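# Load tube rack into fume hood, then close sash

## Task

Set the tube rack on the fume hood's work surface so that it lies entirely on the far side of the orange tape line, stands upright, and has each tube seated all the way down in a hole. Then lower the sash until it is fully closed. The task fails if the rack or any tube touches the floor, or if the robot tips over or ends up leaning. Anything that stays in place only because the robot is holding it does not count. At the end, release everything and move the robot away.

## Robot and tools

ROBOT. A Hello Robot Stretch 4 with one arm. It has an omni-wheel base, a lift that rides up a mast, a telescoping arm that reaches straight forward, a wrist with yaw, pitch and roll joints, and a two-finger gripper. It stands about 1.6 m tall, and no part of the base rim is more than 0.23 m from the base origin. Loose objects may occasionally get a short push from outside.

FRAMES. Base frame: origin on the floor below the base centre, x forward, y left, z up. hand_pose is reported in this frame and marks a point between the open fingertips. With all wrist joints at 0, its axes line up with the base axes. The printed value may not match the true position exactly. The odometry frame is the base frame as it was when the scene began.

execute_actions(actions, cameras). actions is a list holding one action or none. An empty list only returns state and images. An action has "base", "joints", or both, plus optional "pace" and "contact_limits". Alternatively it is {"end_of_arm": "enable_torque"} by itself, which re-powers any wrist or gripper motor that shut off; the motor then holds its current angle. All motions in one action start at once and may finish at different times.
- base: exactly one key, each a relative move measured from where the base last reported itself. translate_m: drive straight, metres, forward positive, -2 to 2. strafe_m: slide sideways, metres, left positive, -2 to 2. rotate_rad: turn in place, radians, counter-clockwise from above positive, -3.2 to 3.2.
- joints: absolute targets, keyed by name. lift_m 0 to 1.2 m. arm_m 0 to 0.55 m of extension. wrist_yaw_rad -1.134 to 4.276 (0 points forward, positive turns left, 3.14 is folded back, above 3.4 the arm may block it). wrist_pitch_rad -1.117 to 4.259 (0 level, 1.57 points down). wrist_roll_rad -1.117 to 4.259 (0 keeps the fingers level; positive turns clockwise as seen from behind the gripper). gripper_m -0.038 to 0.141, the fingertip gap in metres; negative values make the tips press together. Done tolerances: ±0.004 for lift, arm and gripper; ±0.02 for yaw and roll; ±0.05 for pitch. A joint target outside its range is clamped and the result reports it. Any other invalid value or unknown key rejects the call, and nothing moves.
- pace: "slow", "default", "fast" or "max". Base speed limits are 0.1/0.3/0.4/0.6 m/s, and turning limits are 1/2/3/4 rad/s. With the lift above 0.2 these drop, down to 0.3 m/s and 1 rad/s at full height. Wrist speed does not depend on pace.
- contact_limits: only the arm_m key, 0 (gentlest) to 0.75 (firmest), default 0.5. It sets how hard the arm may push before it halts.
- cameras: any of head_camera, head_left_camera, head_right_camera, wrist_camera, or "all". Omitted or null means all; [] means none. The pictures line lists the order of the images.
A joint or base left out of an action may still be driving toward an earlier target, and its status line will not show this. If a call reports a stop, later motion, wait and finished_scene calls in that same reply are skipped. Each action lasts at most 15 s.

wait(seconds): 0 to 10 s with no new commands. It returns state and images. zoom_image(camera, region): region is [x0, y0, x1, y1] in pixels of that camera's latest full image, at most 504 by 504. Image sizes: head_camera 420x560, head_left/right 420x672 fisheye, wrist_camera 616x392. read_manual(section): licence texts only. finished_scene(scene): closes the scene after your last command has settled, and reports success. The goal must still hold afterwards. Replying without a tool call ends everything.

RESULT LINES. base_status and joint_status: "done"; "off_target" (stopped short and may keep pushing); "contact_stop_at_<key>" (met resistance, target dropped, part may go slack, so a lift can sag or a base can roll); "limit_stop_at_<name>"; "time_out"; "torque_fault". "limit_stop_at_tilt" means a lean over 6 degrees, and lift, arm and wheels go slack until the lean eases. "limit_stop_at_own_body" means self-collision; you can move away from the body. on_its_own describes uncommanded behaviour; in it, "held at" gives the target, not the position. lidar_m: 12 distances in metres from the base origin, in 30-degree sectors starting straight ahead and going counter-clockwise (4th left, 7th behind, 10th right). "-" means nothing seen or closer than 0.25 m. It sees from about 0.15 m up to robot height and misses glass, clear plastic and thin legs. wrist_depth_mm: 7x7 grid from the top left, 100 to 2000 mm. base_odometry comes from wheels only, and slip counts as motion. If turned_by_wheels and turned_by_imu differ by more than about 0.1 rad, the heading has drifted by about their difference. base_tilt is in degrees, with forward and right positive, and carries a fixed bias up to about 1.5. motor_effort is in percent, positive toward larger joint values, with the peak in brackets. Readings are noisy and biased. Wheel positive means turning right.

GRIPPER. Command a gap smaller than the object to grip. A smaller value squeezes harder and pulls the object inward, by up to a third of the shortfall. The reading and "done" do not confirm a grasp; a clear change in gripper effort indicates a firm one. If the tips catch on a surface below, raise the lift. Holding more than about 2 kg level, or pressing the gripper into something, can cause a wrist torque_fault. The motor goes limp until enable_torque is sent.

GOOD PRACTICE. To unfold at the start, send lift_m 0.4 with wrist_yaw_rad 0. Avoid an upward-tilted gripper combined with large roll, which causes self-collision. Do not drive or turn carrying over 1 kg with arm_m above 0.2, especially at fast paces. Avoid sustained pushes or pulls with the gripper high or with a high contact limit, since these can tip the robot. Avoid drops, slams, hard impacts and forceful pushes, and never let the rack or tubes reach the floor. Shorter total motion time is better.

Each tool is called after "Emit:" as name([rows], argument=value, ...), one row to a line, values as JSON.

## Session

Emit:
execute_actions(actions=[])

Scene clock: 0.00 s.
base_odometry: x=+0.000 y=+0.000 heading=+0.000 (m, m, rad; odometry frame)
turned_by_wheels: +0.000 (rad since the last result)
turned_by_imu: +0.000 (rad since the last result)
base_tilt: forward=-0.6 right=+0.0 (deg)
lidar_m: 1.90 1.67 2.53 2.43 1.36 1.38 1.34 1.21 1.22 1.43 2.11 2.15
base_status: not commanded
joint_positions: lift_m=+0.138 arm_m=-0.003 wrist_yaw_rad=+3.165 wrist_pitch_rad=-0.005 wrist_roll_rad=-0.011 gripper_m=+0.057
joint_status: not commanded
motor_effort: lift_m=+19 arm_m=+0 wrist_yaw_rad=-1 wrist_pitch_rad=-6 wrist_roll_rad=-1 gripper_m=-3 wheel_0=+0 wheel_1=+0 wheel_2=+0 (%)
hand_pose: x=-0.1222 y=+0.0807 z=+0.3176 quat_wxyz=(-0.012, +0.002, -0.005, +1.000) (m; base frame)
wrist_depth_mm: - 139 138 1708 - - 1281 / - - 137 1661 - 1618 1576 / - 110 138 1708 - - 1863 / - 127 153 1708 - - 1808 / 198 1229 1397 1708 1983 - 1756 / 209 1160 198 1205 194 1182 1160 / 207 768 788 122 842 759 809
pictures: head_camera, head_left_camera, head_right_camera, wrist_camera
Images, in order (width x height): head_camera 420x560, head_left_camera 420x672, head_right_camera 420x672, wrist_camera 616x392.

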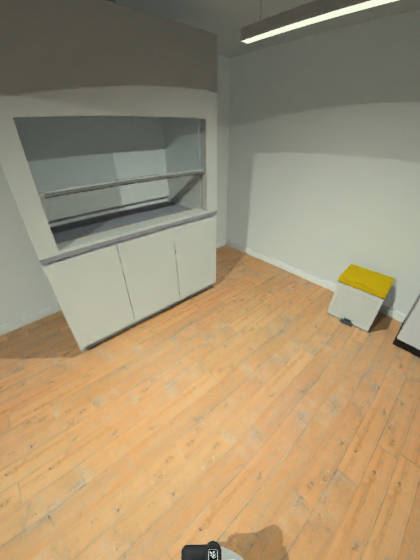

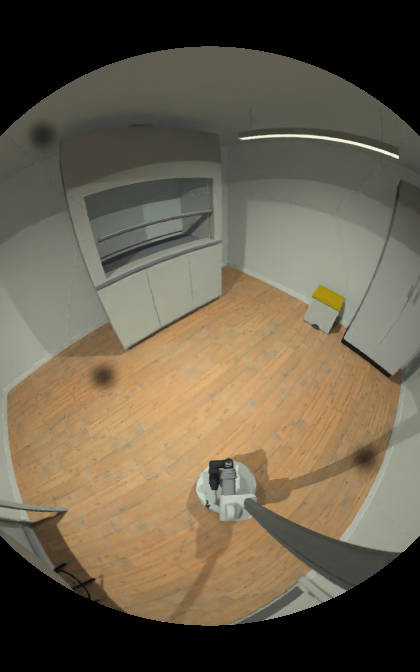

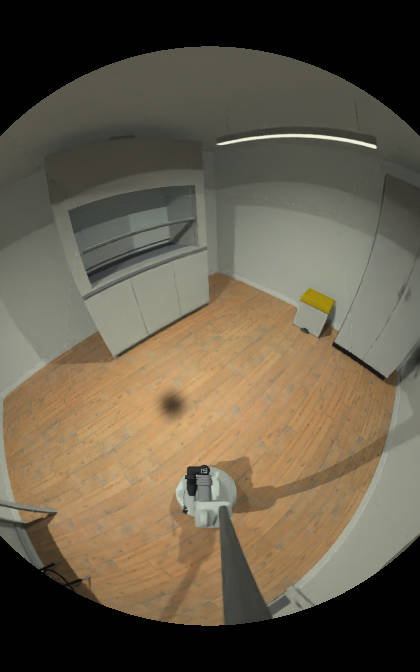

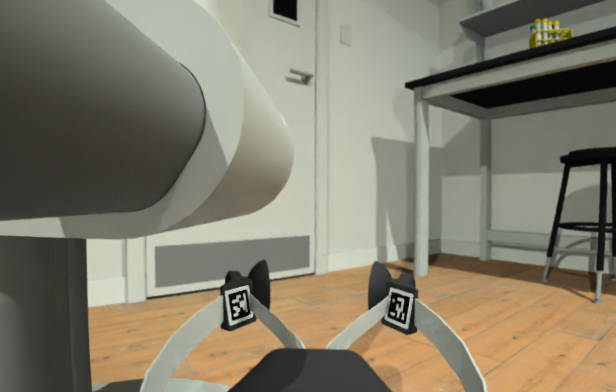

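Emit:
execute_actions([
  {"base":{"rotate_rad":2.55},"joints":{"lift_m":0.85,"wrist_yaw_rad":0,"gripper_m":0.14}},
], cameras=[])

Emit:
execute_actions([
  {"base":{"translate_m":0.7},"joints":{"wrist_pitch_rad":0.1}},
], cameras=["head_camera","wrist_camera"])

Emit:
zoom_image(camera="head_camera", region=[110, 220, 310, 400])

Scene clock: 12.97 s.
base_odometry: x=+0.000 y=+0.000 heading=+2.550 (m, m, rad; odometry frame)
turned_by_wheels: +2.550 (rad since the last result)
turned_by_imu: +2.561 (rad since the last result)
base_tilt: forward=-0.5 right=+0.0 (deg)
lidar_m: 1.38 1.38 1.20 1.21 1.39 2.12 2.13 1.95 1.69 2.54 2.49 1.36
base_status: done
joint_positions: lift_m=+0.850 arm_m=-0.003 wrist_yaw_rad=+0.000 wrist_pitch_rad=-0.005 wrist_roll_rad=-0.011 gripper_m=+0.140
joint_status: all done
motor_effort: lift_m=+23(23) arm_m=+0(0) wrist_yaw_rad=-1(4) wrist_pitch_rad=-6(6) wrist_roll_rad=-1(1) gripper_m=+1(0) wheel_0=-2(3) wheel_1=-1(7) wheel_2=-1(9) (%)
hand_pose: x=+0.4568 y=-0.0873 z=+1.0293 quat_wxyz=(+1.000, -0.005, -0.002, +0.000) (m; base frame)
wrist_depth_mm: 1205 1576 - 1921 1708 1618 1618 / 1229 1618 - - 1863 1756 1618 / 1205 1618 - 1921 1863 1756 1618 / 1229 1576 - - 1863 1756 1661 / 1229 1618 1397 1308 1336 1098 1042 / 1229 1499 - - 1808 208 1576 / 1205 1537 - 122 1808 1708 1618
pictures: none
No camera images: the call's "cameras" was empty. Leave "cameras" out to get every camera's image.

Scene clock: 16.80 s.
base_odometry: x=-0.581 y=+0.391 heading=+2.550 (m, m, rad; odometry frame)
turned_by_wheels: +0.000 (rad since the last result)
turned_by_imu: -0.001 (rad since the last result)
base_tilt: forward=-0.5 right=+0.1 (deg)
lidar_m: 0.69 0.82 0.98 1.00 1.19 2.02 2.81 2.19 2.04 2.72 0.79 0.70
base_status: done
joint_positions: lift_m=+0.850 arm_m=-0.003 wrist_yaw_rad=+0.000 wrist_pitch_rad=+0.102 wrist_roll_rad=-0.011 gripper_m=+0.140
joint_status: all done
motor_effort: lift_m=+21(23) arm_m=+0(0) wrist_yaw_rad=-1(2) wrist_pitch_rad=-5(7) wrist_roll_rad=+0(0) gripper_m=+1(1) wheel_0=+0(10) wheel_1=+0(9) wheel_2=+2(8) (%)
hand_pose: x=+0.4553 y=-0.0874 z=+0.9986 quat_wxyz=(+0.999, -0.005, +0.051, +0.000) (m; base frame)
wrist_depth_mm: 1042 1336 1336 1205 946 904 798 / 1060 1281 1336 1255 1182 1098 1008 / 1078 1366 1430 1281 1160 1098 1042 / 1060 1308 1397 597 1205 1118 1060 / 707 676 615 554 609 609 603 / 768 1255 580 530 455 208 439 / 768 1336 1464 121 946 1160 1118
pictures: head_camera, wrist_camera
Images, in order (width x height): head_camera 420x560, wrist_camera 616x392.

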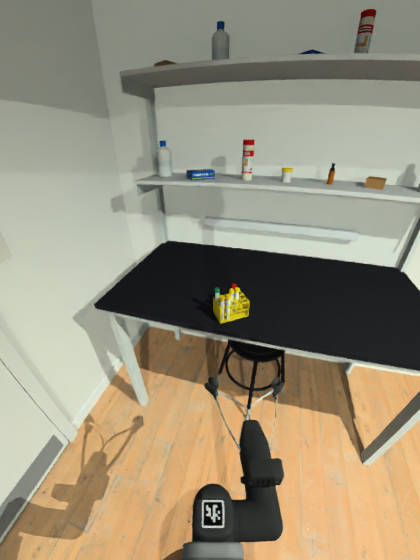

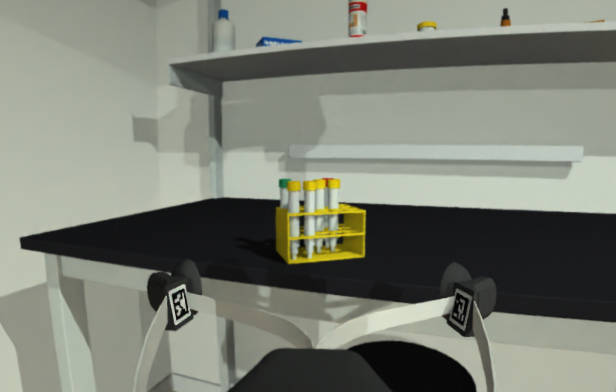

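Region (110, 220, 310, 400) of head_camera's 420x560 image, scaled by 2.520, with more detail than that image has; it fills the top 454 rows of this view, and the rest is white.

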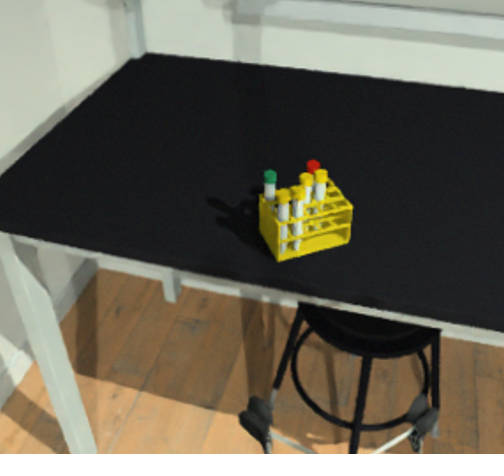

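Emit:
execute_actions([
  {"base":{"rotate_rad":-1.15},"joints":{"lift_m":0.9}},
], cameras=[])

Emit:
execute_actions([
  {"base":{"translate_m":-0.34}},
], cameras=[])

Emit:
execute_actions([
  {"base":{"strafe_m":0.79},"joints":{"wrist_pitch_rad":0.3}},
], cameras=["head_camera","wrist_camera","head_left_camera"])

Scene clock: 32.47 s.
base_odometry: x=-0.581 y=+0.390 heading=+1.400 (m, m, rad; odometry frame)
turned_by_wheels: -1.150 (rad since the last result)
turned_by_imu: -1.155 (rad since the last result)
base_tilt: forward=-0.5 right=+0.0 (deg)
lidar_m: 0.89 0.70 0.69 0.77 1.00 0.99 1.11 1.78 2.79 2.35 2.01 2.70
base_status: done
joint_positions: lift_m=+0.900 arm_m=-0.003 wrist_yaw_rad=+0.000 wrist_pitch_rad=+0.102 wrist_roll_rad=-0.011 gripper_m=+0.140
joint_status: all done
motor_effort: lift_m=+21(23) arm_m=+0(0) wrist_yaw_rad=+0(2) wrist_pitch_rad=-5(6) wrist_roll_rad=-1(1) gripper_m=+0(0) wheel_0=+2(7) wheel_1=+1(9) wheel_2=-1(7) (%)
hand_pose: x=+0.4553 y=-0.0874 z=+1.0486 quat_wxyz=(+0.999, -0.005, +0.051, +0.000) (m; base frame)
wrist_depth_mm: 1138 1308 1618 - - - 1983 / 1098 1255 1618 - - - 1983 / 1160 1366 1618 - - - 1983 / 1182 1366 1661 - - - - / 788 788 904 - - - - / 569 627 820 - - 208 - / 1205 1336 1661 121 - 1921 1921
pictures: none
No camera images: the call's "cameras" was empty. Leave "cameras" out to get every camera's image.

Scene clock: 35.07 s.
base_odometry: x=-0.639 y=+0.055 heading=+1.400 (m, m, rad; odometry frame)
turned_by_wheels: +0.000 (rad since the last result)
turned_by_imu: +0.000 (rad since the last result)
base_tilt: forward=-0.5 right=+0.0 (deg)
lidar_m: 1.13 0.92 0.90 0.86 0.75 0.73 0.82 1.29 2.57 2.66 2.19 2.97
base_status: done
joint_positions: lift_m=+0.900 arm_m=-0.003 wrist_yaw_rad=+0.000 wrist_pitch_rad=+0.102 wrist_roll_rad=-0.011 gripper_m=+0.140
joint_status: not commanded
motor_effort: lift_m=+21(21) arm_m=+0(0) wrist_yaw_rad=+0(1) wrist_pitch_rad=-6(6) wrist_roll_rad=-1(0) gripper_m=-1(1) wheel_0=-1(6) wheel_1=+0(6) wheel_2=-2(8) (%)
hand_pose: x=+0.4553 y=-0.0874 z=+1.0486 quat_wxyz=(+0.999, -0.005, +0.051, +0.000) (m; base frame)
wrist_depth_mm: 1308 1537 1863 - - - - / 1255 1397 1863 - - - - / 1336 1576 1921 - - - - / 1308 1499 1921 - - - - / 788 891 1078 - - - - / 1336 1537 1182 - - 208 - / 1397 1537 1863 121 - 1921 1921
pictures: none
No camera images: the call's "cameras" was empty. Leave "cameras" out to get every camera's image.

Scene clock: 39.03 s.
base_odometry: x=-1.417 y=+0.190 heading=+1.400 (m, m, rad; odometry frame)
turned_by_wheels: +0.000 (rad since the last result)
turned_by_imu: +0.001 (rad since the last result)
base_tilt: forward=-0.6 right=+0.0 (deg)
lidar_m: 0.38 0.30 0.30 0.32 0.25 0.25 0.25 0.42 2.50 3.28 2.89 0.79
base_status: done
joint_positions: lift_m=+0.900 arm_m=-0.003 wrist_yaw_rad=+0.000 wrist_pitch_rad=+0.302 wrist_roll_rad=-0.011 gripper_m=+0.140
joint_status: all done
motor_effort: lift_m=+21(21) arm_m=+0(0) wrist_yaw_rad=-2(0) wrist_pitch_rad=-5(6) wrist_roll_rad=-1(1) gripper_m=-1(1) wheel_0=-1(5) wheel_1=-2(6) wheel_2=-2(3) (%)
hand_pose: x=+0.4438 y=-0.0874 z=+0.9923 quat_wxyz=(+0.989, -0.005, +0.150, +0.001) (m; base frame)
wrist_depth_mm: 788 917 1098 1366 1863 - - / 778 917 1118 1397 1921 - - / 831 946 1098 1229 1205 - - / 668 654 654 462 640 1138 - / 439 439 442 442 676 - - / 327 312 300 382 1756 215 1808 / 266 262 340 121 1537 1430 1464
pictures: head_camera, head_left_camera, wrist_camera
Images, in order (width x height): head_camera 420x560, head_left_camera 420x672, wrist_camera 616x392.

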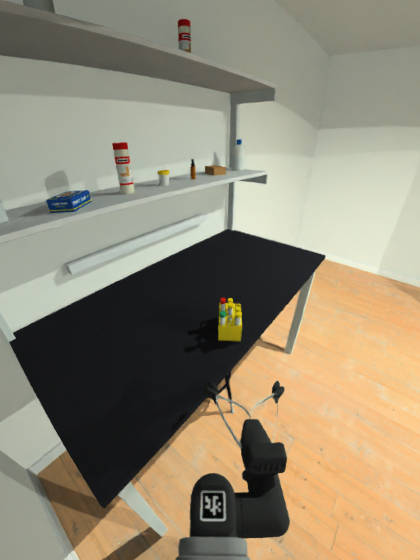

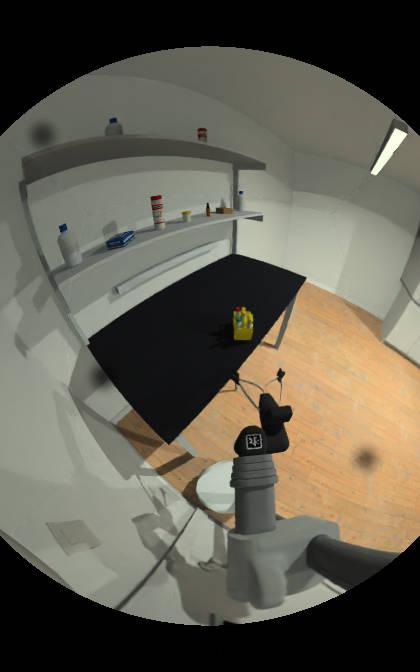

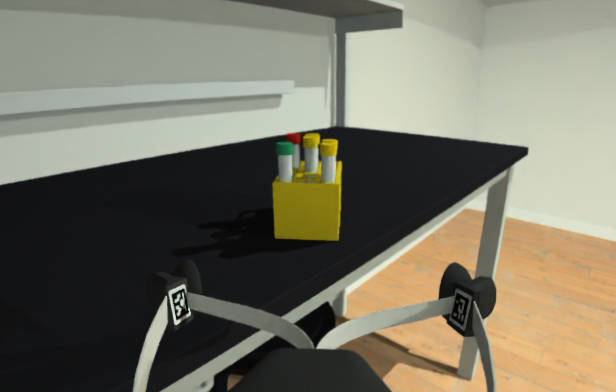

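Emit:
execute_actions([
  {"base":{"translate_m":0.1},"joints":{"lift_m":0.855,"arm_m":0.09}},
], cameras=["wrist_camera"])

Scene clock: 48.07 s.
base_odometry: x=-1.400 y=+0.288 heading=+1.400 (m, m, rad; odometry frame)
turned_by_wheels: +0.000 (rad since the last result)
turned_by_imu: +0.000 (rad since the last result)
base_tilt: forward=-0.6 right=+0.0 (deg)
lidar_m: 0.30 0.25 0.25 0.43 0.33 0.31 0.32 0.58 3.28 3.17 2.84 0.62
base_status: done
joint_positions: lift_m=+0.855 arm_m=+0.089 wrist_yaw_rad=+0.000 wrist_pitch_rad=+0.302 wrist_roll_rad=-0.011 gripper_m=+0.140
joint_status: all done
motor_effort: lift_m=+15(20) arm_m=+5(8) wrist_yaw_rad=-1(0) wrist_pitch_rad=-5(5) wrist_roll_rad=-1(1) gripper_m=+0(0) wheel_0=+1(4) wheel_1=+0(3) wheel_2=+1(8) (%)
hand_pose: x=+0.5354 y=-0.0874 z=+0.9477 quat_wxyz=(+0.989, -0.005, +0.150, +0.001) (m; base frame)
wrist_depth_mm: 691 798 960 1229 1618 - - / 691 809 976 1255 1708 - - / 732 820 820 306 946 946 - / 512 508 459 255 496 535 - / 338 338 320 264 336 991 - / 251 241 232 255 267 215 1708 / 207 201 212 122 1397 1336 1397
pictures: wrist_camera
Images, in order (width x height): wrist_camera 616x392.

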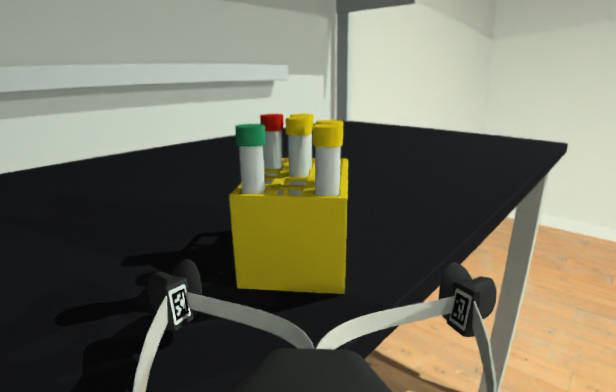

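Emit:
execute_actions([
  {"base":{"strafe_m":0.022},"pace":"slow"},
], cameras=[])

Emit:
execute_actions([
  {"joints":{"arm_m":0.172},"pace":"slow"},
], cameras=["wrist_camera"])

Emit:
execute_actions([
  {"joints":{"gripper_m":0.02}},
], cameras=["wrist_camera"])

Scene clock: 55.40 s.
base_odometry: x=-1.422 y=+0.292 heading=+1.400 (m, m, rad; odometry frame)
turned_by_wheels: +0.000 (rad since the last result)
turned_by_imu: +0.000 (rad since the last result)
base_tilt: forward=-0.6 right=+0.0 (deg)
lidar_m: 0.30 0.25 0.25 0.41 0.33 0.30 0.32 0.55 2.89 3.21 2.85 0.62
base_status: done
joint_positions: lift_m=+0.855 arm_m=+0.089 wrist_yaw_rad=+0.000 wrist_pitch_rad=+0.302 wrist_roll_rad=-0.011 gripper_m=+0.140
joint_status: not commanded
motor_effort: lift_m=+15(15) arm_m=+5(5) wrist_yaw_rad=+2(0) wrist_pitch_rad=-5(5) wrist_roll_rad=+0(1) gripper_m=+1(0) wheel_0=-2(6) wheel_1=+1(5) wheel_2=+0(2) (%)
hand_pose: x=+0.5354 y=-0.0874 z=+0.9477 quat_wxyz=(+0.989, -0.005, +0.150, +0.001) (m; base frame)
wrist_depth_mm: 668 778 946 1182 1576 - - / 676 788 976 1229 1618 - - / 715 820 946 300 798 931 - / 517 508 508 256 452 492 - / 340 340 340 265 315 384 - / 251 241 232 255 254 215 1708 / 206 201 211 121 1336 1336 1397
pictures: none
No camera images: the call's "cameras" was empty. Leave "cameras" out to get every camera's image.

Scene clock: 57.50 s.
base_odometry: x=-1.422 y=+0.292 heading=+1.400 (m, m, rad; odometry frame)
turned_by_wheels: +0.000 (rad since the last result)
turned_by_imu: +0.000 (rad since the last result)
base_tilt: forward=-0.5 right=-0.1 (deg)
lidar_m: 0.29 0.25 0.25 0.41 0.32 0.29 0.32 0.57 2.85 3.23 2.85 0.68
base_status: not commanded
joint_positions: lift_m=+0.855 arm_m=+0.171 wrist_yaw_rad=+0.000 wrist_pitch_rad=+0.302 wrist_roll_rad=-0.011 gripper_m=+0.140
joint_status: all done
motor_effort: lift_m=+15(14) arm_m=+6(9) wrist_yaw_rad=-2(1) wrist_pitch_rad=-5(5) wrist_roll_rad=-1(1) gripper_m=-1(1) wheel_0=-2(2) wheel_1=+1(1) wheel_2=+0(0) (%)
hand_pose: x=+0.6173 y=-0.0874 z=+0.9477 quat_wxyz=(+0.989, -0.005, +0.150, +0.001) (m; base frame)
wrist_depth_mm: 640 732 891 1138 1499 - - / 627 732 917 1182 1576 - - / 668 768 891 244 931 946 - / 508 500 459 229 415 492 539 / 336 338 300 178 177 330 891 / 251 240 196 181 178 215 1618 / 206 201 203 121 193 217 1430
pictures: wrist_camera
Images, in order (width x height): wrist_camera 616x392.

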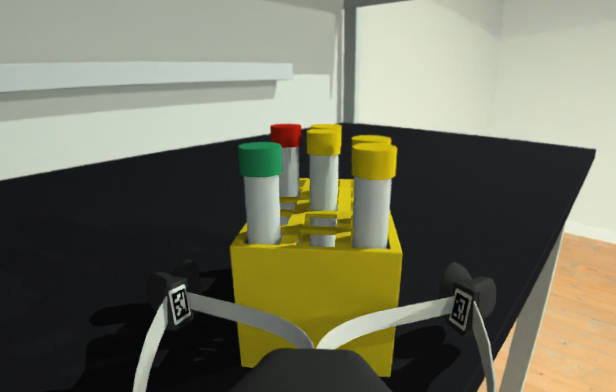

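Scene clock: 59.67 s.
base_odometry: x=-1.422 y=+0.292 heading=+1.400 (m, m, rad; odometry frame)
turned_by_wheels: +0.000 (rad since the last result)
turned_by_imu: +0.000 (rad since the last result)
base_tilt: forward=-0.5 right=-0.1 (deg)
lidar_m: 0.29 0.25 0.25 0.41 0.32 0.29 0.31 0.54 2.87 3.22 2.83 0.66
base_status: not commanded
joint_positions: lift_m=+0.855 arm_m=+0.171 wrist_yaw_rad=+0.000 wrist_pitch_rad=+0.303 wrist_roll_rad=-0.011 gripper_m=+0.021
joint_status: all done
motor_effort: lift_m=+15(16) arm_m=+6(6) wrist_yaw_rad=+1(0) wrist_pitch_rad=-8(9) wrist_roll_rad=-1(1) gripper_m=-24(26) wheel_0=-2(2) wheel_1=+1(1) wheel_2=+0(0) (%)
hand_pose: x=+0.6172 y=-0.0874 z=+0.9474 quat_wxyz=(+0.989, -0.005, +0.151, +0.001) (m; base frame)
wrist_depth_mm: 634 732 891 1138 1499 - - / 627 741 891 1160 1576 - - / 668 768 854 230 683 917 - / 500 500 452 215 410 488 535 / 334 334 296 164 165 329 1983 / 249 251 177 170 169 248 1618 / 205 199 194 142 191 198 1397
pictures: wrist_camera
Images, in order (width x height): wrist_camera 616x392.

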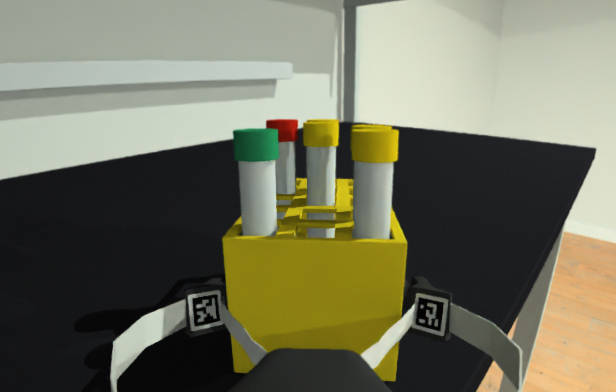

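Emit:
execute_actions([
  {"joints":{"lift_m":0.93},"pace":"slow"},
], cameras=["wrist_camera"])

Emit:
execute_actions([
  {"base":{"rotate_rad":-1.5},"joints":{"arm_m":0.02},"pace":"slow"},
], cameras=["head_camera"])

Emit:
execute_actions([
  {"base":{"translate_m":2.0}},
], cameras=[])

Emit:
execute_actions([
  {"base":{"translate_m":0.66}},
], cameras=[])

Emit:
execute_actions([
  {"base":{"rotate_rad":0.77},"joints":{"lift_m":0.96},"pace":"slow"},
], cameras=["head_camera","wrist_camera"])

Scene clock: 76.27 s.
base_odometry: x=-1.422 y=+0.292 heading=+1.400 (m, m, rad; odometry frame)
turned_by_wheels: +0.000 (rad since the last result)
turned_by_imu: +0.000 (rad since the last result)
base_tilt: forward=-0.5 right=+0.0 (deg)
lidar_m: 0.30 0.25 0.25 0.41 0.33 0.30 0.31 0.57 2.87 3.21 2.85 0.58
base_status: not commanded
joint_positions: lift_m=+0.930 arm_m=+0.171 wrist_yaw_rad=+0.000 wrist_pitch_rad=+0.303 wrist_roll_rad=-0.011 gripper_m=+0.021
joint_status: all done
motor_effort: lift_m=+23(23) arm_m=+6(6) wrist_yaw_rad=-1(0) wrist_pitch_rad=-9(9) wrist_roll_rad=-1(1) gripper_m=-23(23) wheel_0=-2(2) wheel_1=+1(1) wheel_2=+0(0) (%)
hand_pose: x=+0.6172 y=-0.0874 z=+1.0217 quat_wxyz=(+0.989, -0.005, +0.151, +0.001) (m; base frame)
wrist_depth_mm: 634 741 891 1118 1430 - - / 640 741 891 1160 1576 - - / 654 778 917 231 1008 - - / 683 750 676 216 615 723 768 / 496 500 442 164 164 492 554 / 370 373 177 170 169 366 1708 / 304 296 289 141 283 282 1464
pictures: wrist_camera
Images, in order (width x height): wrist_camera 616x392.

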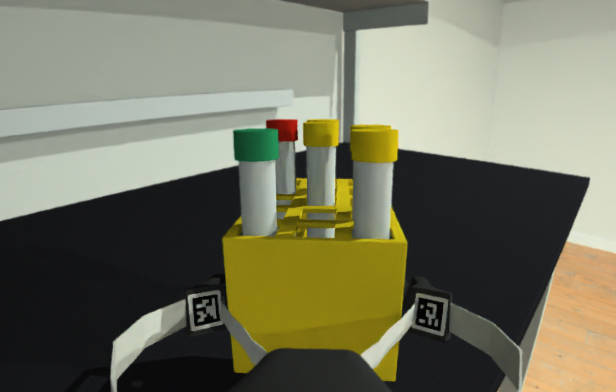

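Scene clock: 79.07 s.
base_odometry: x=-1.422 y=+0.292 heading=-0.100 (m, m, rad; odometry frame)
turned_by_wheels: -1.500 (rad since the last result)
turned_by_imu: -1.507 (rad since the last result)
base_tilt: forward=-0.6 right=+0.0 (deg)
lidar_m: 0.42 2.85 0.49 0.27 0.25 0.25 0.39 0.32 0.29 0.32 0.60 3.28
base_status: done
joint_positions: lift_m=+0.930 arm_m=+0.021 wrist_yaw_rad=+0.000 wrist_pitch_rad=+0.303 wrist_roll_rad=-0.011 gripper_m=+0.021
joint_status: all done
motor_effort: lift_m=+22(23) arm_m=-6(8) wrist_yaw_rad=+0(1) wrist_pitch_rad=-9(10) wrist_roll_rad=+0(0) gripper_m=-24(25) wheel_0=+1(5) wheel_1=+1(7) wheel_2=+1(6) (%)
hand_pose: x=+0.4672 y=-0.0875 z=+1.0218 quat_wxyz=(+0.989, -0.005, +0.151, +0.001) (m; base frame)
wrist_depth_mm: - - - - - - - / - - - - - - - / - - - 231 - - - / - - - 214 - - - / - - - 164 165 - - / 1863 1921 177 170 169 1808 1808 / 1576 1499 1430 142 1397 1464 1537
pictures: head_camera
Images, in order (width x height): head_camera 420x560.

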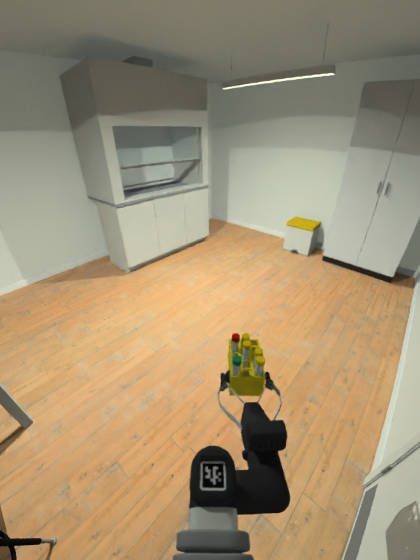

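Scene clock: 87.20 s.
base_odometry: x=+0.568 y=+0.093 heading=-0.100 (m, m, rad; odometry frame)
turned_by_wheels: +0.000 (rad since the last result)
turned_by_imu: -0.003 (rad since the last result)
base_tilt: forward=-0.5 right=+0.0 (deg)
lidar_m: 0.41 1.20 1.22 2.33 1.77 1.69 2.00 1.69 1.68 1.87 1.81 1.78
base_status: done
joint_positions: lift_m=+0.930 arm_m=+0.021 wrist_yaw_rad=+0.000 wrist_pitch_rad=+0.303 wrist_roll_rad=-0.011 gripper_m=+0.021
joint_status: not commanded
motor_effort: lift_m=+22(22) arm_m=-6(6) wrist_yaw_rad=-1(1) wrist_pitch_rad=-9(9) wrist_roll_rad=+0(1) gripper_m=-23(23) wheel_0=-1(9) wheel_1=-1(6) wheel_2=+0(10) (%)
hand_pose: x=+0.4672 y=-0.0874 z=+1.0218 quat_wxyz=(+0.989, -0.005, +0.151, +0.001) (m; base frame)
wrist_depth_mm: 1336 1537 1397 - - 1808 1576 / 1397 1618 1537 - - 1808 1618 / 1430 1366 1281 230 - 1921 1661 / 960 1078 1229 215 - 1983 1661 / 976 1118 1229 164 164 - 1756 / 1008 1118 177 170 169 1808 1756 / 1025 1118 1430 142 1430 1430 1430
pictures: none
No camera images: the call's "cameras" was empty. Leave "cameras" out to get every camera's image.

Scene clock: 90.90 s.
base_odometry: x=+1.225 y=+0.027 heading=-0.100 (m, m, rad; odometry frame)
turned_by_wheels: +0.000 (rad since the last result)
turned_by_imu: -0.001 (rad since the last result)
base_tilt: forward=-0.5 right=+0.0 (deg)
lidar_m: 0.40 0.76 0.76 0.86 2.97 2.21 2.53 2.15 2.08 1.59 1.32 1.74
base_status: done
joint_positions: lift_m=+0.930 arm_m=+0.021 wrist_yaw_rad=+0.000 wrist_pitch_rad=+0.303 wrist_roll_rad=-0.011 gripper_m=+0.021
joint_status: not commanded
motor_effort: lift_m=+21(21) arm_m=-6(6) wrist_yaw_rad=+0(1) wrist_pitch_rad=-9(9) wrist_roll_rad=-1(1) gripper_m=-25(25) wheel_0=+1(5) wheel_1=+1(9) wheel_2=+0(10) (%)
hand_pose: x=+0.4672 y=-0.0874 z=+1.0218 quat_wxyz=(+0.989, -0.005, +0.151, +0.001) (m; base frame)
wrist_depth_mm: 1008 917 723 1863 1576 1308 1205 / 1042 976 750 1983 1661 1366 1205 / 1078 1008 768 230 1618 1430 1229 / 634 699 768 216 1661 1499 1281 / 585 683 741 164 163 1537 1336 / 597 668 177 170 169 1499 1366 / 609 683 831 141 1430 1430 1397
pictures: none
No camera images: the call's "cameras" was empty. Leave "cameras" out to get every camera's image.

Scene clock: 92.93 s.
base_odometry: x=+1.225 y=+0.027 heading=+0.670 (m, m, rad; odometry frame)
turned_by_wheels: +0.769 (rad since the last result)
turned_by_imu: +0.773 (rad since the last result)
base_tilt: forward=-0.6 right=+0.0 (deg)
lidar_m: 0.41 0.80 1.03 2.24 2.25 2.22 2.11 2.00 1.38 1.33 1.79 0.82
base_status: done
joint_positions: lift_m=+0.960 arm_m=+0.021 wrist_yaw_rad=+0.000 wrist_pitch_rad=+0.303 wrist_roll_rad=-0.011 gripper_m=+0.021
joint_status: all done
motor_effort: lift_m=+23(24) arm_m=-6(6) wrist_yaw_rad=-2(0) wrist_pitch_rad=-9(9) wrist_roll_rad=-1(0) gripper_m=-24(23) wheel_0=-3(9) wheel_1=-2(7) wheel_2=-2(4) (%)
hand_pose: x=+0.4672 y=-0.0874 z=+1.0517 quat_wxyz=(+0.989, -0.005, +0.151, +0.001) (m; base frame)
wrist_depth_mm: 976 1060 1078 1078 1078 1025 750 / 1008 1118 1138 1118 1118 1060 732 / 1008 1160 1138 230 1098 1060 723 / 798 798 668 216 603 768 668 / 580 574 564 164 165 580 580 / 609 603 177 170 169 591 609 / 647 640 640 142 627 647 647
pictures: head_camera, wrist_camera
Images, in order (width x height): head_camera 420x560, wrist_camera 616x392.

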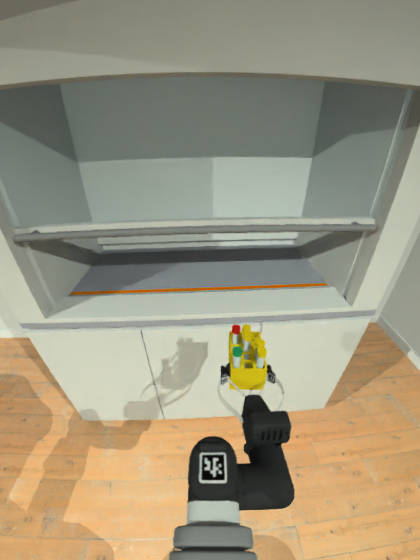

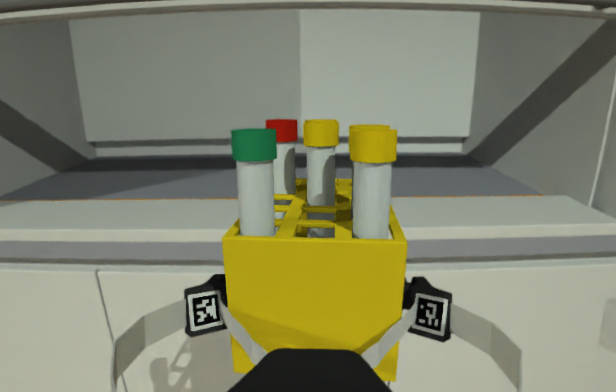

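Emit:
execute_actions([
  {"base":{"translate_m":0.38},"joints":{"lift_m":0.945},"pace":"slow"},
], cameras=["wrist_camera"])

Emit:
execute_actions([
  {"joints":{"arm_m":0.17},"pace":"slow"},
], cameras=[])

Emit:
execute_actions([
  {"joints":{"arm_m":0.36,"lift_m":0.915},"pace":"slow","contact_limits":{"arm_m":0.2}},
], cameras=["wrist_camera","head_camera"])

Scene clock: 107.33 s.
base_odometry: x=+1.523 y=+0.263 heading=+0.670 (m, m, rad; odometry frame)
turned_by_wheels: +0.000 (rad since the last result)
turned_by_imu: +0.000 (rad since the last result)
base_tilt: forward=-0.6 right=+0.1 (deg)
lidar_m: 0.37 0.39 0.54 2.98 2.34 2.67 2.50 1.95 1.47 1.73 0.60 0.41
base_status: done
joint_positions: lift_m=+0.945 arm_m=+0.021 wrist_yaw_rad=+0.000 wrist_pitch_rad=+0.303 wrist_roll_rad=-0.011 gripper_m=+0.021
joint_status: all done
motor_effort: lift_m=+16(21) arm_m=-6(6) wrist_yaw_rad=+0(1) wrist_pitch_rad=-10(9) wrist_roll_rad=-1(1) gripper_m=-24(23) wheel_0=+2(4) wheel_1=+2(6) wheel_2=-1(5) (%)
hand_pose: x=+0.4672 y=-0.0874 z=+1.0373 quat_wxyz=(+0.989, -0.005, +0.151, +0.001) (m; base frame)
wrist_depth_mm: 715 723 715 723 723 723 715 / 750 759 750 759 750 750 707 / 788 778 778 231 768 778 707 / 759 750 676 216 621 723 661 / 504 504 445 164 166 496 488 / 340 379 177 170 170 336 334 / 281 272 265 142 262 259 271
pictures: wrist_camera
Images, in order (width x height): wrist_camera 616x392.

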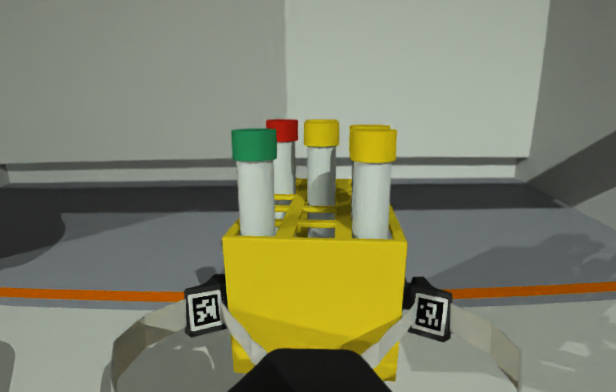

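Scene clock: 110.13 s.
base_odometry: x=+1.523 y=+0.263 heading=+0.670 (m, m, rad; odometry frame)
turned_by_wheels: +0.000 (rad since the last result)
turned_by_imu: +0.000 (rad since the last result)
base_tilt: forward=-0.7 right=+0.0 (deg)
lidar_m: 0.38 0.41 0.53 2.99 2.35 2.63 2.50 1.96 1.48 1.73 0.59 0.42
base_status: not commanded
joint_positions: lift_m=+0.945 arm_m=+0.169 wrist_yaw_rad=+0.000 wrist_pitch_rad=+0.303 wrist_roll_rad=-0.011 gripper_m=+0.021
joint_status: all done
motor_effort: lift_m=+16(16) arm_m=+6(3) wrist_yaw_rad=+0(1) wrist_pitch_rad=-9(9) wrist_roll_rad=+0(1) gripper_m=-24(24) wheel_0=+2(2) wheel_1=+2(3) wheel_2=+0(1) (%)
hand_pose: x=+0.6152 y=-0.0874 z=+1.0373 quat_wxyz=(+0.989, -0.005, +0.151, +0.001) (m; base frame)
wrist_depth_mm: 580 580 585 585 585 585 585 / 603 603 609 615 609 609 603 / 640 640 634 232 627 640 640 / 683 683 654 216 615 715 661 / 500 500 442 164 165 492 488 / 373 373 177 170 170 366 366 / 304 296 290 142 286 286 297
pictures: none
No camera images: the call's "cameras" was empty. Leave "cameras" out to get every camera's image.

Scene clock: 113.30 s.
base_odometry: x=+1.523 y=+0.263 heading=+0.670 (m, m, rad; odometry frame)
turned_by_wheels: +0.000 (rad since the last result)
turned_by_imu: +0.000 (rad since the last result)
base_tilt: forward=-0.5 right=+0.0 (deg)
lidar_m: 0.37 0.40 0.53 3.00 2.34 2.66 2.50 1.95 1.47 1.72 0.59 0.41
base_status: not commanded
joint_positions: lift_m=+0.915 arm_m=+0.359 wrist_yaw_rad=+0.000 wrist_pitch_rad=+0.303 wrist_roll_rad=-0.011 gripper_m=+0.021
joint_status: all done
motor_effort: lift_m=+15(17) arm_m=+6(6) wrist_yaw_rad=+0(0) wrist_pitch_rad=-9(9) wrist_roll_rad=-1(1) gripper_m=-24(25) wheel_0=+2(2) wheel_1=+2(2) wheel_2=-1(0) (%)
contact_limits: arm_m 0.2
hand_pose: x=+0.8052 y=-0.0874 z=+1.0073 quat_wxyz=(+0.989, -0.005, +0.151, +0.001) (m; base frame)
wrist_depth_mm: 407 407 410 413 410 410 410 / 430 424 427 427 427 427 427 / 445 449 442 231 442 449 449 / 521 521 466 216 462 521 525 / 433 433 384 164 165 427 418 / 322 325 177 170 169 317 315 / 265 257 250 142 248 247 256
pictures: head_camera, wrist_camera
Images, in order (width x height): head_camera 420x560, wrist_camera 616x392.

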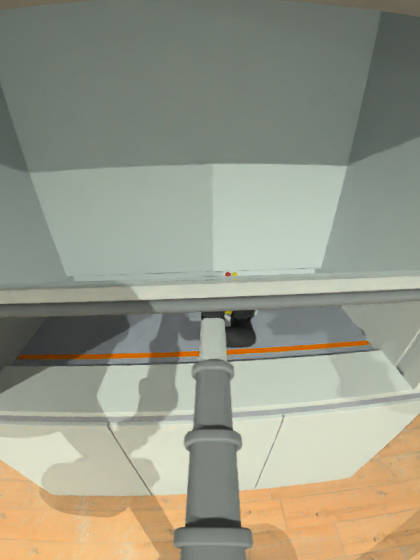

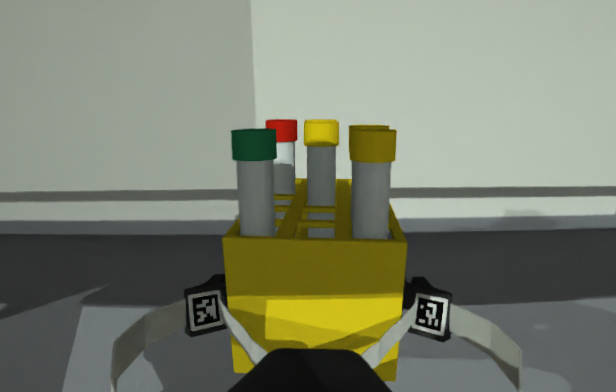

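Emit:
execute_actions([
  {"joints":{"lift_m":0.873},"pace":"slow"},
], cameras=[])

Emit:
execute_actions([
  {"joints":{"gripper_m":0.13}},
], cameras=[])

Emit:
execute_actions([
  {"joints":{"arm_m":0.29},"pace":"slow"},
], cameras=["wrist_camera"])

Emit:
execute_actions([
  {"joints":{"lift_m":0.915}},
], cameras=[])

Emit:
execute_actions([
  {"joints":{"arm_m":0.0},"base":{"translate_m":-0.15}},
], cameras=[])

Emit:
execute_actions([
  {"joints":{"lift_m":1.1,"wrist_pitch_rad":0.0,"gripper_m":0.0}},
], cameras=["wrist_camera","head_camera"])

Scene clock: 126.97 s.
base_odometry: x=+1.523 y=+0.263 heading=+0.670 (m, m, rad; odometry frame)
turned_by_wheels: +0.000 (rad since the last result)
turned_by_imu: +0.000 (rad since the last result)
base_tilt: forward=-0.5 right=+0.0 (deg)
lidar_m: 0.37 0.39 0.51 2.99 2.35 2.66 2.51 1.95 1.47 1.73 0.61 0.41
base_status: not commanded
joint_positions: lift_m=+0.873 arm_m=+0.359 wrist_yaw_rad=+0.000 wrist_pitch_rad=+0.303 wrist_roll_rad=-0.011 gripper_m=+0.021
joint_status: all done
motor_effort: lift_m=+16(16) arm_m=+6(6) wrist_yaw_rad=+0(1) wrist_pitch_rad=-9(9) wrist_roll_rad=-1(1) gripper_m=-24(24) wheel_0=+2(2) wheel_1=+2(2) wheel_2=-1(0) (%)
hand_pose: x=+0.8052 y=-0.0874 z=+0.9653 quat_wxyz=(+0.989, -0.005, +0.151, +0.001) (m; base frame)
wrist_depth_mm: 410 410 407 413 407 410 410 / 427 427 427 430 427 430 424 / 445 452 442 231 442 452 449 / 517 512 462 215 421 496 488 / 340 342 303 164 165 336 330 / 254 256 177 170 170 250 248 / 208 202 198 142 195 194 206
pictures: none
No camera images: the call's "cameras" was empty. Leave "cameras" out to get every camera's image.

Scene clock: 128.97 s.
base_odometry: x=+1.523 y=+0.263 heading=+0.670 (m, m, rad; odometry frame)
turned_by_wheels: +0.000 (rad since the last result)
turned_by_imu: +0.000 (rad since the last result)
base_tilt: forward=-0.5 right=+0.0 (deg)
lidar_m: 0.38 0.38 0.52 3.00 2.34 2.66 2.51 1.97 1.47 1.71 0.59 0.41
base_status: not commanded
joint_positions: lift_m=+0.873 arm_m=+0.359 wrist_yaw_rad=+0.000 wrist_pitch_rad=+0.302 wrist_roll_rad=-0.011 gripper_m=+0.130
joint_status: all done
motor_effort: lift_m=+16(15) arm_m=+6(6) wrist_yaw_rad=+0(0) wrist_pitch_rad=-6(9) wrist_roll_rad=+0(0) gripper_m=+0(24) wheel_0=+2(2) wheel_1=+2(2) wheel_2=+0(1) (%)
hand_pose: x=+0.8053 y=-0.0874 z=+0.9656 quat_wxyz=(+0.989, -0.005, +0.151, +0.001) (m; base frame)
wrist_depth_mm: 407 410 407 410 410 410 410 / 424 424 427 427 430 430 427 / 445 449 445 253 442 452 449 / 508 508 466 237 424 500 496 / 342 343 324 184 185 338 332 / 255 246 194 188 185 229 250 / 210 204 206 121 197 202 207
pictures: none
No camera images: the call's "cameras" was empty. Leave "cameras" out to get every camera's image.

Scene clock: 130.93 s.
base_odometry: x=+1.523 y=+0.263 heading=+0.670 (m, m, rad; odometry frame)
turned_by_wheels: +0.000 (rad since the last result)
turned_by_imu: +0.000 (rad since the last result)
base_tilt: forward=-0.6 right=+0.0 (deg)
lidar_m: 0.38 0.40 0.53 2.98 2.35 2.66 2.50 1.95 1.47 1.73 0.61 0.42
base_status: not commanded
joint_positions: lift_m=+0.873 arm_m=+0.291 wrist_yaw_rad=+0.000 wrist_pitch_rad=+0.302 wrist_roll_rad=-0.011 gripper_m=+0.130
joint_status: all done
motor_effort: lift_m=+16(15) arm_m=-6(9) wrist_yaw_rad=-1(0) wrist_pitch_rad=-6(6) wrist_roll_rad=-1(1) gripper_m=+0(0) wheel_0=+2(2) wheel_1=+2(2) wheel_2=-1(0) (%)
hand_pose: x=+0.7374 y=-0.0874 z=+0.9656 quat_wxyz=(+0.989, -0.005, +0.151, +0.001) (m; base frame)
wrist_depth_mm: 473 473 469 473 473 477 473 / 488 492 492 492 496 496 492 / 517 512 517 293 517 517 517 / 521 517 512 252 462 500 496 / 343 345 345 256 320 340 334 / 255 246 215 259 235 230 251 / 210 205 215 122 213 202 208
pictures: wrist_camera
Images, in order (width x height): wrist_camera 616x392.

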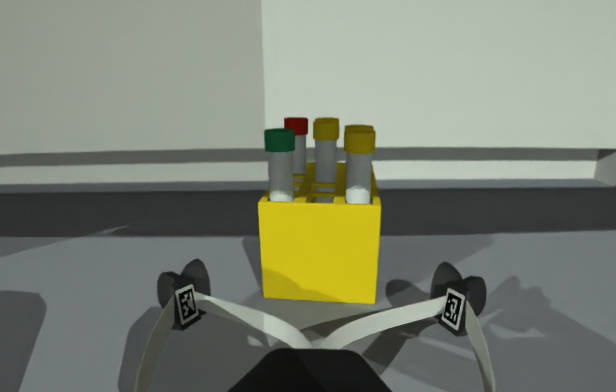

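Scene clock: 131.97 s.
base_odometry: x=+1.523 y=+0.263 heading=+0.670 (m, m, rad; odometry frame)
turned_by_wheels: +0.000 (rad since the last result)
turned_by_imu: +0.000 (rad since the last result)
base_tilt: forward=-0.5 right=+0.0 (deg)
lidar_m: 0.38 0.40 0.54 2.99 2.34 2.67 2.50 1.98 1.47 1.71 0.61 0.41
base_status: not commanded
joint_positions: lift_m=+0.915 arm_m=+0.291 wrist_yaw_rad=+0.000 wrist_pitch_rad=+0.302 wrist_roll_rad=-0.011 gripper_m=+0.130
joint_status: all done
motor_effort: lift_m=+23(24) arm_m=-6(6) wrist_yaw_rad=+0(0) wrist_pitch_rad=-6(6) wrist_roll_rad=-1(1) gripper_m=+0(0) wheel_0=+2(2) wheel_1=+2(2) wheel_2=-1(1) (%)
hand_pose: x=+0.7374 y=-0.0874 z=+1.0071 quat_wxyz=(+0.989, -0.005, +0.151, +0.001) (m; base frame)
wrist_depth_mm: 473 473 473 473 473 473 473 / 492 488 496 492 492 492 492 / 512 512 517 517 521 517 517 / 585 591 585 304 535 574 574 / 433 436 439 263 407 430 421 / 322 310 216 267 263 290 319 / 266 258 272 122 270 256 257
pictures: none
No camera images: the call's "cameras" was empty. Leave "cameras" out to get every camera's image.

Scene clock: 133.97 s.
base_odometry: x=+1.405 y=+0.170 heading=+0.670 (m, m, rad; odometry frame)
turned_by_wheels: +0.000 (rad since the last result)
turned_by_imu: +0.000 (rad since the last result)
base_tilt: forward=-0.5 right=+0.0 (deg)
lidar_m: 0.53 0.55 0.72 2.86 2.29 2.52 2.36 1.97 1.39 1.68 0.84 0.56
base_status: done
joint_positions: lift_m=+0.915 arm_m=+0.001 wrist_yaw_rad=+0.000 wrist_pitch_rad=+0.302 wrist_roll_rad=-0.011 gripper_m=+0.130
joint_status: all done
motor_effort: lift_m=+22(22) arm_m=-6(5) wrist_yaw_rad=+0(0) wrist_pitch_rad=-6(6) wrist_roll_rad=-1(1) gripper_m=-1(1) wheel_0=-2(4) wheel_1=-1(8) wheel_2=-1(8) (%)
hand_pose: x=+0.4473 y=-0.0875 z=+1.0071 quat_wxyz=(+0.989, -0.005, +0.150, +0.001) (m; base frame)
wrist_depth_mm: 878 878 878 878 891 866 723 / 904 904 917 917 917 904 723 / 946 931 946 946 946 960 732 / 668 661 654 647 647 640 640 / 392 392 394 397 392 387 384 / 364 357 216 357 353 355 364 / 384 379 379 121 382 382 384
pictures: none
No camera images: the call's "cameras" was empty. Leave "cameras" out to get every camera's image.

Scene clock: 136.17 s.
base_odometry: x=+1.405 y=+0.170 heading=+0.670 (m, m, rad; odometry frame)
turned_by_wheels: +0.000 (rad since the last result)
turned_by_imu: +0.000 (rad since the last result)
base_tilt: forward=-0.5 right=+0.1 (deg)
lidar_m: 0.52 0.55 0.75 2.87 2.28 2.52 2.35 1.99 1.41 1.70 0.83 0.58
base_status: not commanded
joint_positions: lift_m=+1.100 arm_m=+0.001 wrist_yaw_rad=+0.000 wrist_pitch_rad=+0.002 wrist_roll_rad=-0.011 gripper_m=+0.000
joint_status: all done
motor_effort: lift_m=+23(25) arm_m=-6(6) wrist_yaw_rad=+0(0) wrist_pitch_rad=-6(10) wrist_roll_rad=-1(1) gripper_m=-3(5) wheel_0=-2(2) wheel_1=-1(1) wheel_2=-2(1) (%)
hand_pose: x=+0.4604 y=-0.0875 z=+1.2773 quat_wxyz=(+1.000, -0.005, +0.001, +0.000) (m; base frame)
wrist_depth_mm: 960 960 960 960 976 960 732 / 976 960 976 976 960 976 723 / 960 960 960 976 960 976 723 / 960 960 976 960 976 976 691 / 931 991 976 327 976 891 668 / 976 960 991 191 976 976 715 / 842 842 778 124 831 820 723
pictures: head_camera, wrist_camera
Images, in order (width x height): head_camera 420x560, wrist_camera 616x392.

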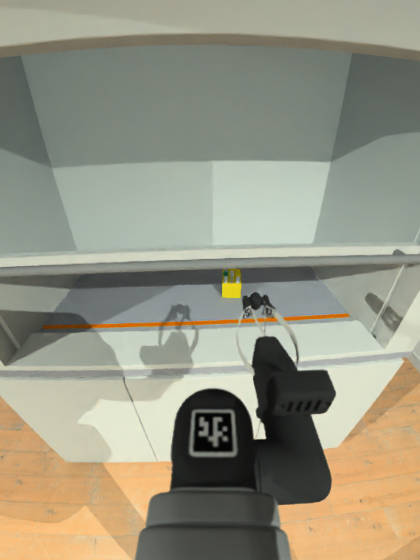

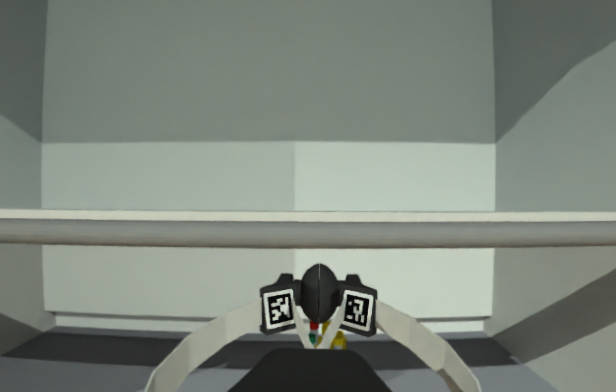

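Emit:
execute_actions([
  {"joints":{"lift_m":1.2,"wrist_yaw_rad":1.63,"wrist_pitch_rad":-0.05}},
], cameras=[])

Emit:
execute_actions([
  {"joints":{"arm_m":0.335},"contact_limits":{"arm_m":0.1}},
], cameras=[])

Emit:
execute_actions([
  {"joints":{"lift_m":0.95},"pace":"slow"},
], cameras=["wrist_camera","head_camera"])

Scene clock: 146.67 s.
base_odometry: x=+1.405 y=+0.170 heading=+0.670 (m, m, rad; odometry frame)
turned_by_wheels: +0.000 (rad since the last result)
turned_by_imu: +0.000 (rad since the last result)
base_tilt: forward=-0.5 right=+0.0 (deg)
lidar_m: 0.53 0.56 0.73 2.87 2.29 2.49 2.36 1.97 1.40 1.69 0.83 0.57
base_status: not commanded
joint_positions: lift_m=+1.200 arm_m=+0.001 wrist_yaw_rad=+1.629 wrist_pitch_rad=-0.048 wrist_roll_rad=-0.011 gripper_m=+0.000
joint_status: all done
motor_effort: lift_m=+22(22) arm_m=-6(6) wrist_yaw_rad=+1(8) wrist_pitch_rad=-6(6) wrist_roll_rad=-1(1) gripper_m=-6(3) wheel_0=-1(2) wheel_1=-1(1) wheel_2=-2(2) (%)
hand_pose: x=+0.2422 y=+0.2928 z=+1.3918 quat_wxyz=(+0.686, +0.014, -0.020, +0.727) (m; base frame)
wrist_depth_mm: 1983 - - - - 654 521 / - - - - - 661 585 / - - - - - 668 585 / - - - - - 668 585 / - - - - - 668 574 / - - - 191 - 661 525 / - - - 124 - 574 580
pictures: none
No camera images: the call's "cameras" was empty. Leave "cameras" out to get every camera's image.

Scene clock: 148.83 s.
base_odometry: x=+1.405 y=+0.169 heading=+0.670 (m, m, rad; odometry frame)
turned_by_wheels: +0.000 (rad since the last result)
turned_by_imu: +0.002 (rad since the last result)
base_tilt: forward=-0.6 right=+0.1 (deg)
lidar_m: 0.53 0.55 0.73 2.86 2.30 2.50 2.34 1.99 1.41 1.70 0.81 0.57
base_status: not commanded
joint_positions: lift_m=+1.200 arm_m=+0.322 wrist_yaw_rad=+1.642 wrist_pitch_rad=-0.048 wrist_roll_rad=-0.011 gripper_m=+0.000
joint_status: arm_m contact_stop (moved +0.321 of +0.334)
on_its_own: arm_m is slack since a contact_stop (your +0.335 is given up); wrist_yaw_rad is at rest, and its effort (-35) is outside its rest range (-13 to +13)
motor_effort: lift_m=+23(22) arm_m=+0(13) wrist_yaw_rad=-35(42) wrist_pitch_rad=-5(15) wrist_roll_rad=+0(1) gripper_m=-9(9) wheel_0=-1(2) wheel_1=+4(5) wheel_2=-7(8) (%)
contact_limits: arm_m 0.1
hand_pose: x=+0.5599 y=+0.2936 z=+1.3919 quat_wxyz=(+0.681, +0.014, -0.020, +0.732) (m; base frame)
wrist_depth_mm: 1983 - - 1808 609 603 597 / - - - - 609 603 597 / - - - - 609 603 585 / - - - - 609 597 580 / - - - - 597 591 580 / - - - 196 585 580 580 / - - - 125 286 580 574
pictures: none
No camera images: the call's "cameras" was empty. Leave "cameras" out to get every camera's image.

not run: a stop came earlier in this reply.

Emit:
execute_actions([
  {"joints":{"arm_m":0.31}},
], cameras=[])

Emit:
execute_actions([
  {"joints":{"lift_m":0.95},"pace":"slow"},
], cameras=["wrist_camera","head_camera"])

Scene clock: 152.33 s.
base_odometry: x=+1.405 y=+0.170 heading=+0.670 (m, m, rad; odometry frame)
turned_by_wheels: +0.000 (rad since the last result)
turned_by_imu: +0.000 (rad since the last result)
base_tilt: forward=-0.5 right=+0.0 (deg)
lidar_m: 0.52 0.53 0.74 2.85 2.28 2.50 2.34 1.94 1.41 1.69 0.83 0.57
base_status: not commanded
joint_positions: lift_m=+1.200 arm_m=+0.311 wrist_yaw_rad=+1.630 wrist_pitch_rad=-0.048 wrist_roll_rad=-0.011 gripper_m=+0.000
joint_status: all done
motor_effort: lift_m=+22(22) arm_m=-6(6) wrist_yaw_rad=-2(35) wrist_pitch_rad=-5(5) wrist_roll_rad=+0(0) gripper_m=-5(8) wheel_0=-1(1) wheel_1=+0(4) wheel_2=-1(7) (%)
hand_pose: x=+0.5520 y=+0.2929 z=+1.3918 quat_wxyz=(+0.686, +0.014, -0.020, +0.728) (m; base frame)
wrist_depth_mm: - - 1983 1808 615 609 603 / - - - - 615 609 597 / - - - - 609 603 597 / - - - - 603 597 591 / - - - - 603 591 585 / - - - 191 591 591 580 / - - - 124 307 585 580
pictures: none
No camera images: the call's "cameras" was empty. Leave "cameras" out to get every camera's image.

Scene clock: 153.47 s.
base_odometry: x=+1.405 y=+0.170 heading=+0.670 (m, m, rad; odometry frame)
turned_by_wheels: +0.000 (rad since the last result)
turned_by_imu: +0.000 (rad since the last result)
base_tilt: forward=-0.5 right=+0.0 (deg)
lidar_m: 0.53 0.55 0.74 2.85 2.27 2.50 2.33 1.95 1.43 1.69 0.82 0.58
base_status: not commanded
joint_positions: lift_m=+1.157 arm_m=+0.311 wrist_yaw_rad=+1.630 wrist_pitch_rad=-0.048 wrist_roll_rad=-0.010 gripper_m=+0.000
joint_status: lift_m contact_stop (moved -0.042 of -0.250)
on_its_own: lift_m is slack since a contact_stop (your +0.950 is given up)
motor_effort: lift_m=+19(20) arm_m=-4(6) wrist_yaw_rad=+0(6) wrist_pitch_rad=-5(33) wrist_roll_rad=-1(4) gripper_m=-6(6) wheel_0=-1(1) wheel_1=-1(1) wheel_2=-1(2) (%)
hand_pose: x=+0.5519 y=+0.2928 z=+1.3493 quat_wxyz=(+0.686, +0.014, -0.020, +0.727) (m; base frame)
wrist_depth_mm: - - - 1921 621 609 603 / - - - - 609 609 597 / - - - - 609 603 597 / - - - - 603 597 591 / - - - - 603 597 585 / - - - 191 591 591 580 / - - - 124 285 580 580
pictures: head_camera, wrist_camera
Images, in order (width x height): head_camera 420x560, wrist_camera 616x392.

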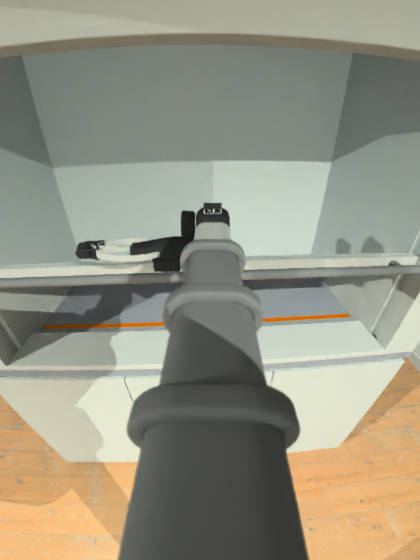

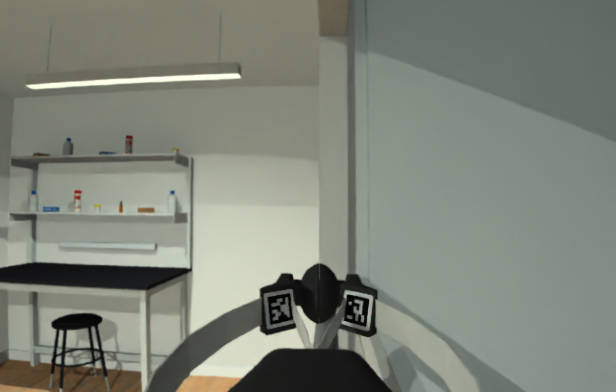

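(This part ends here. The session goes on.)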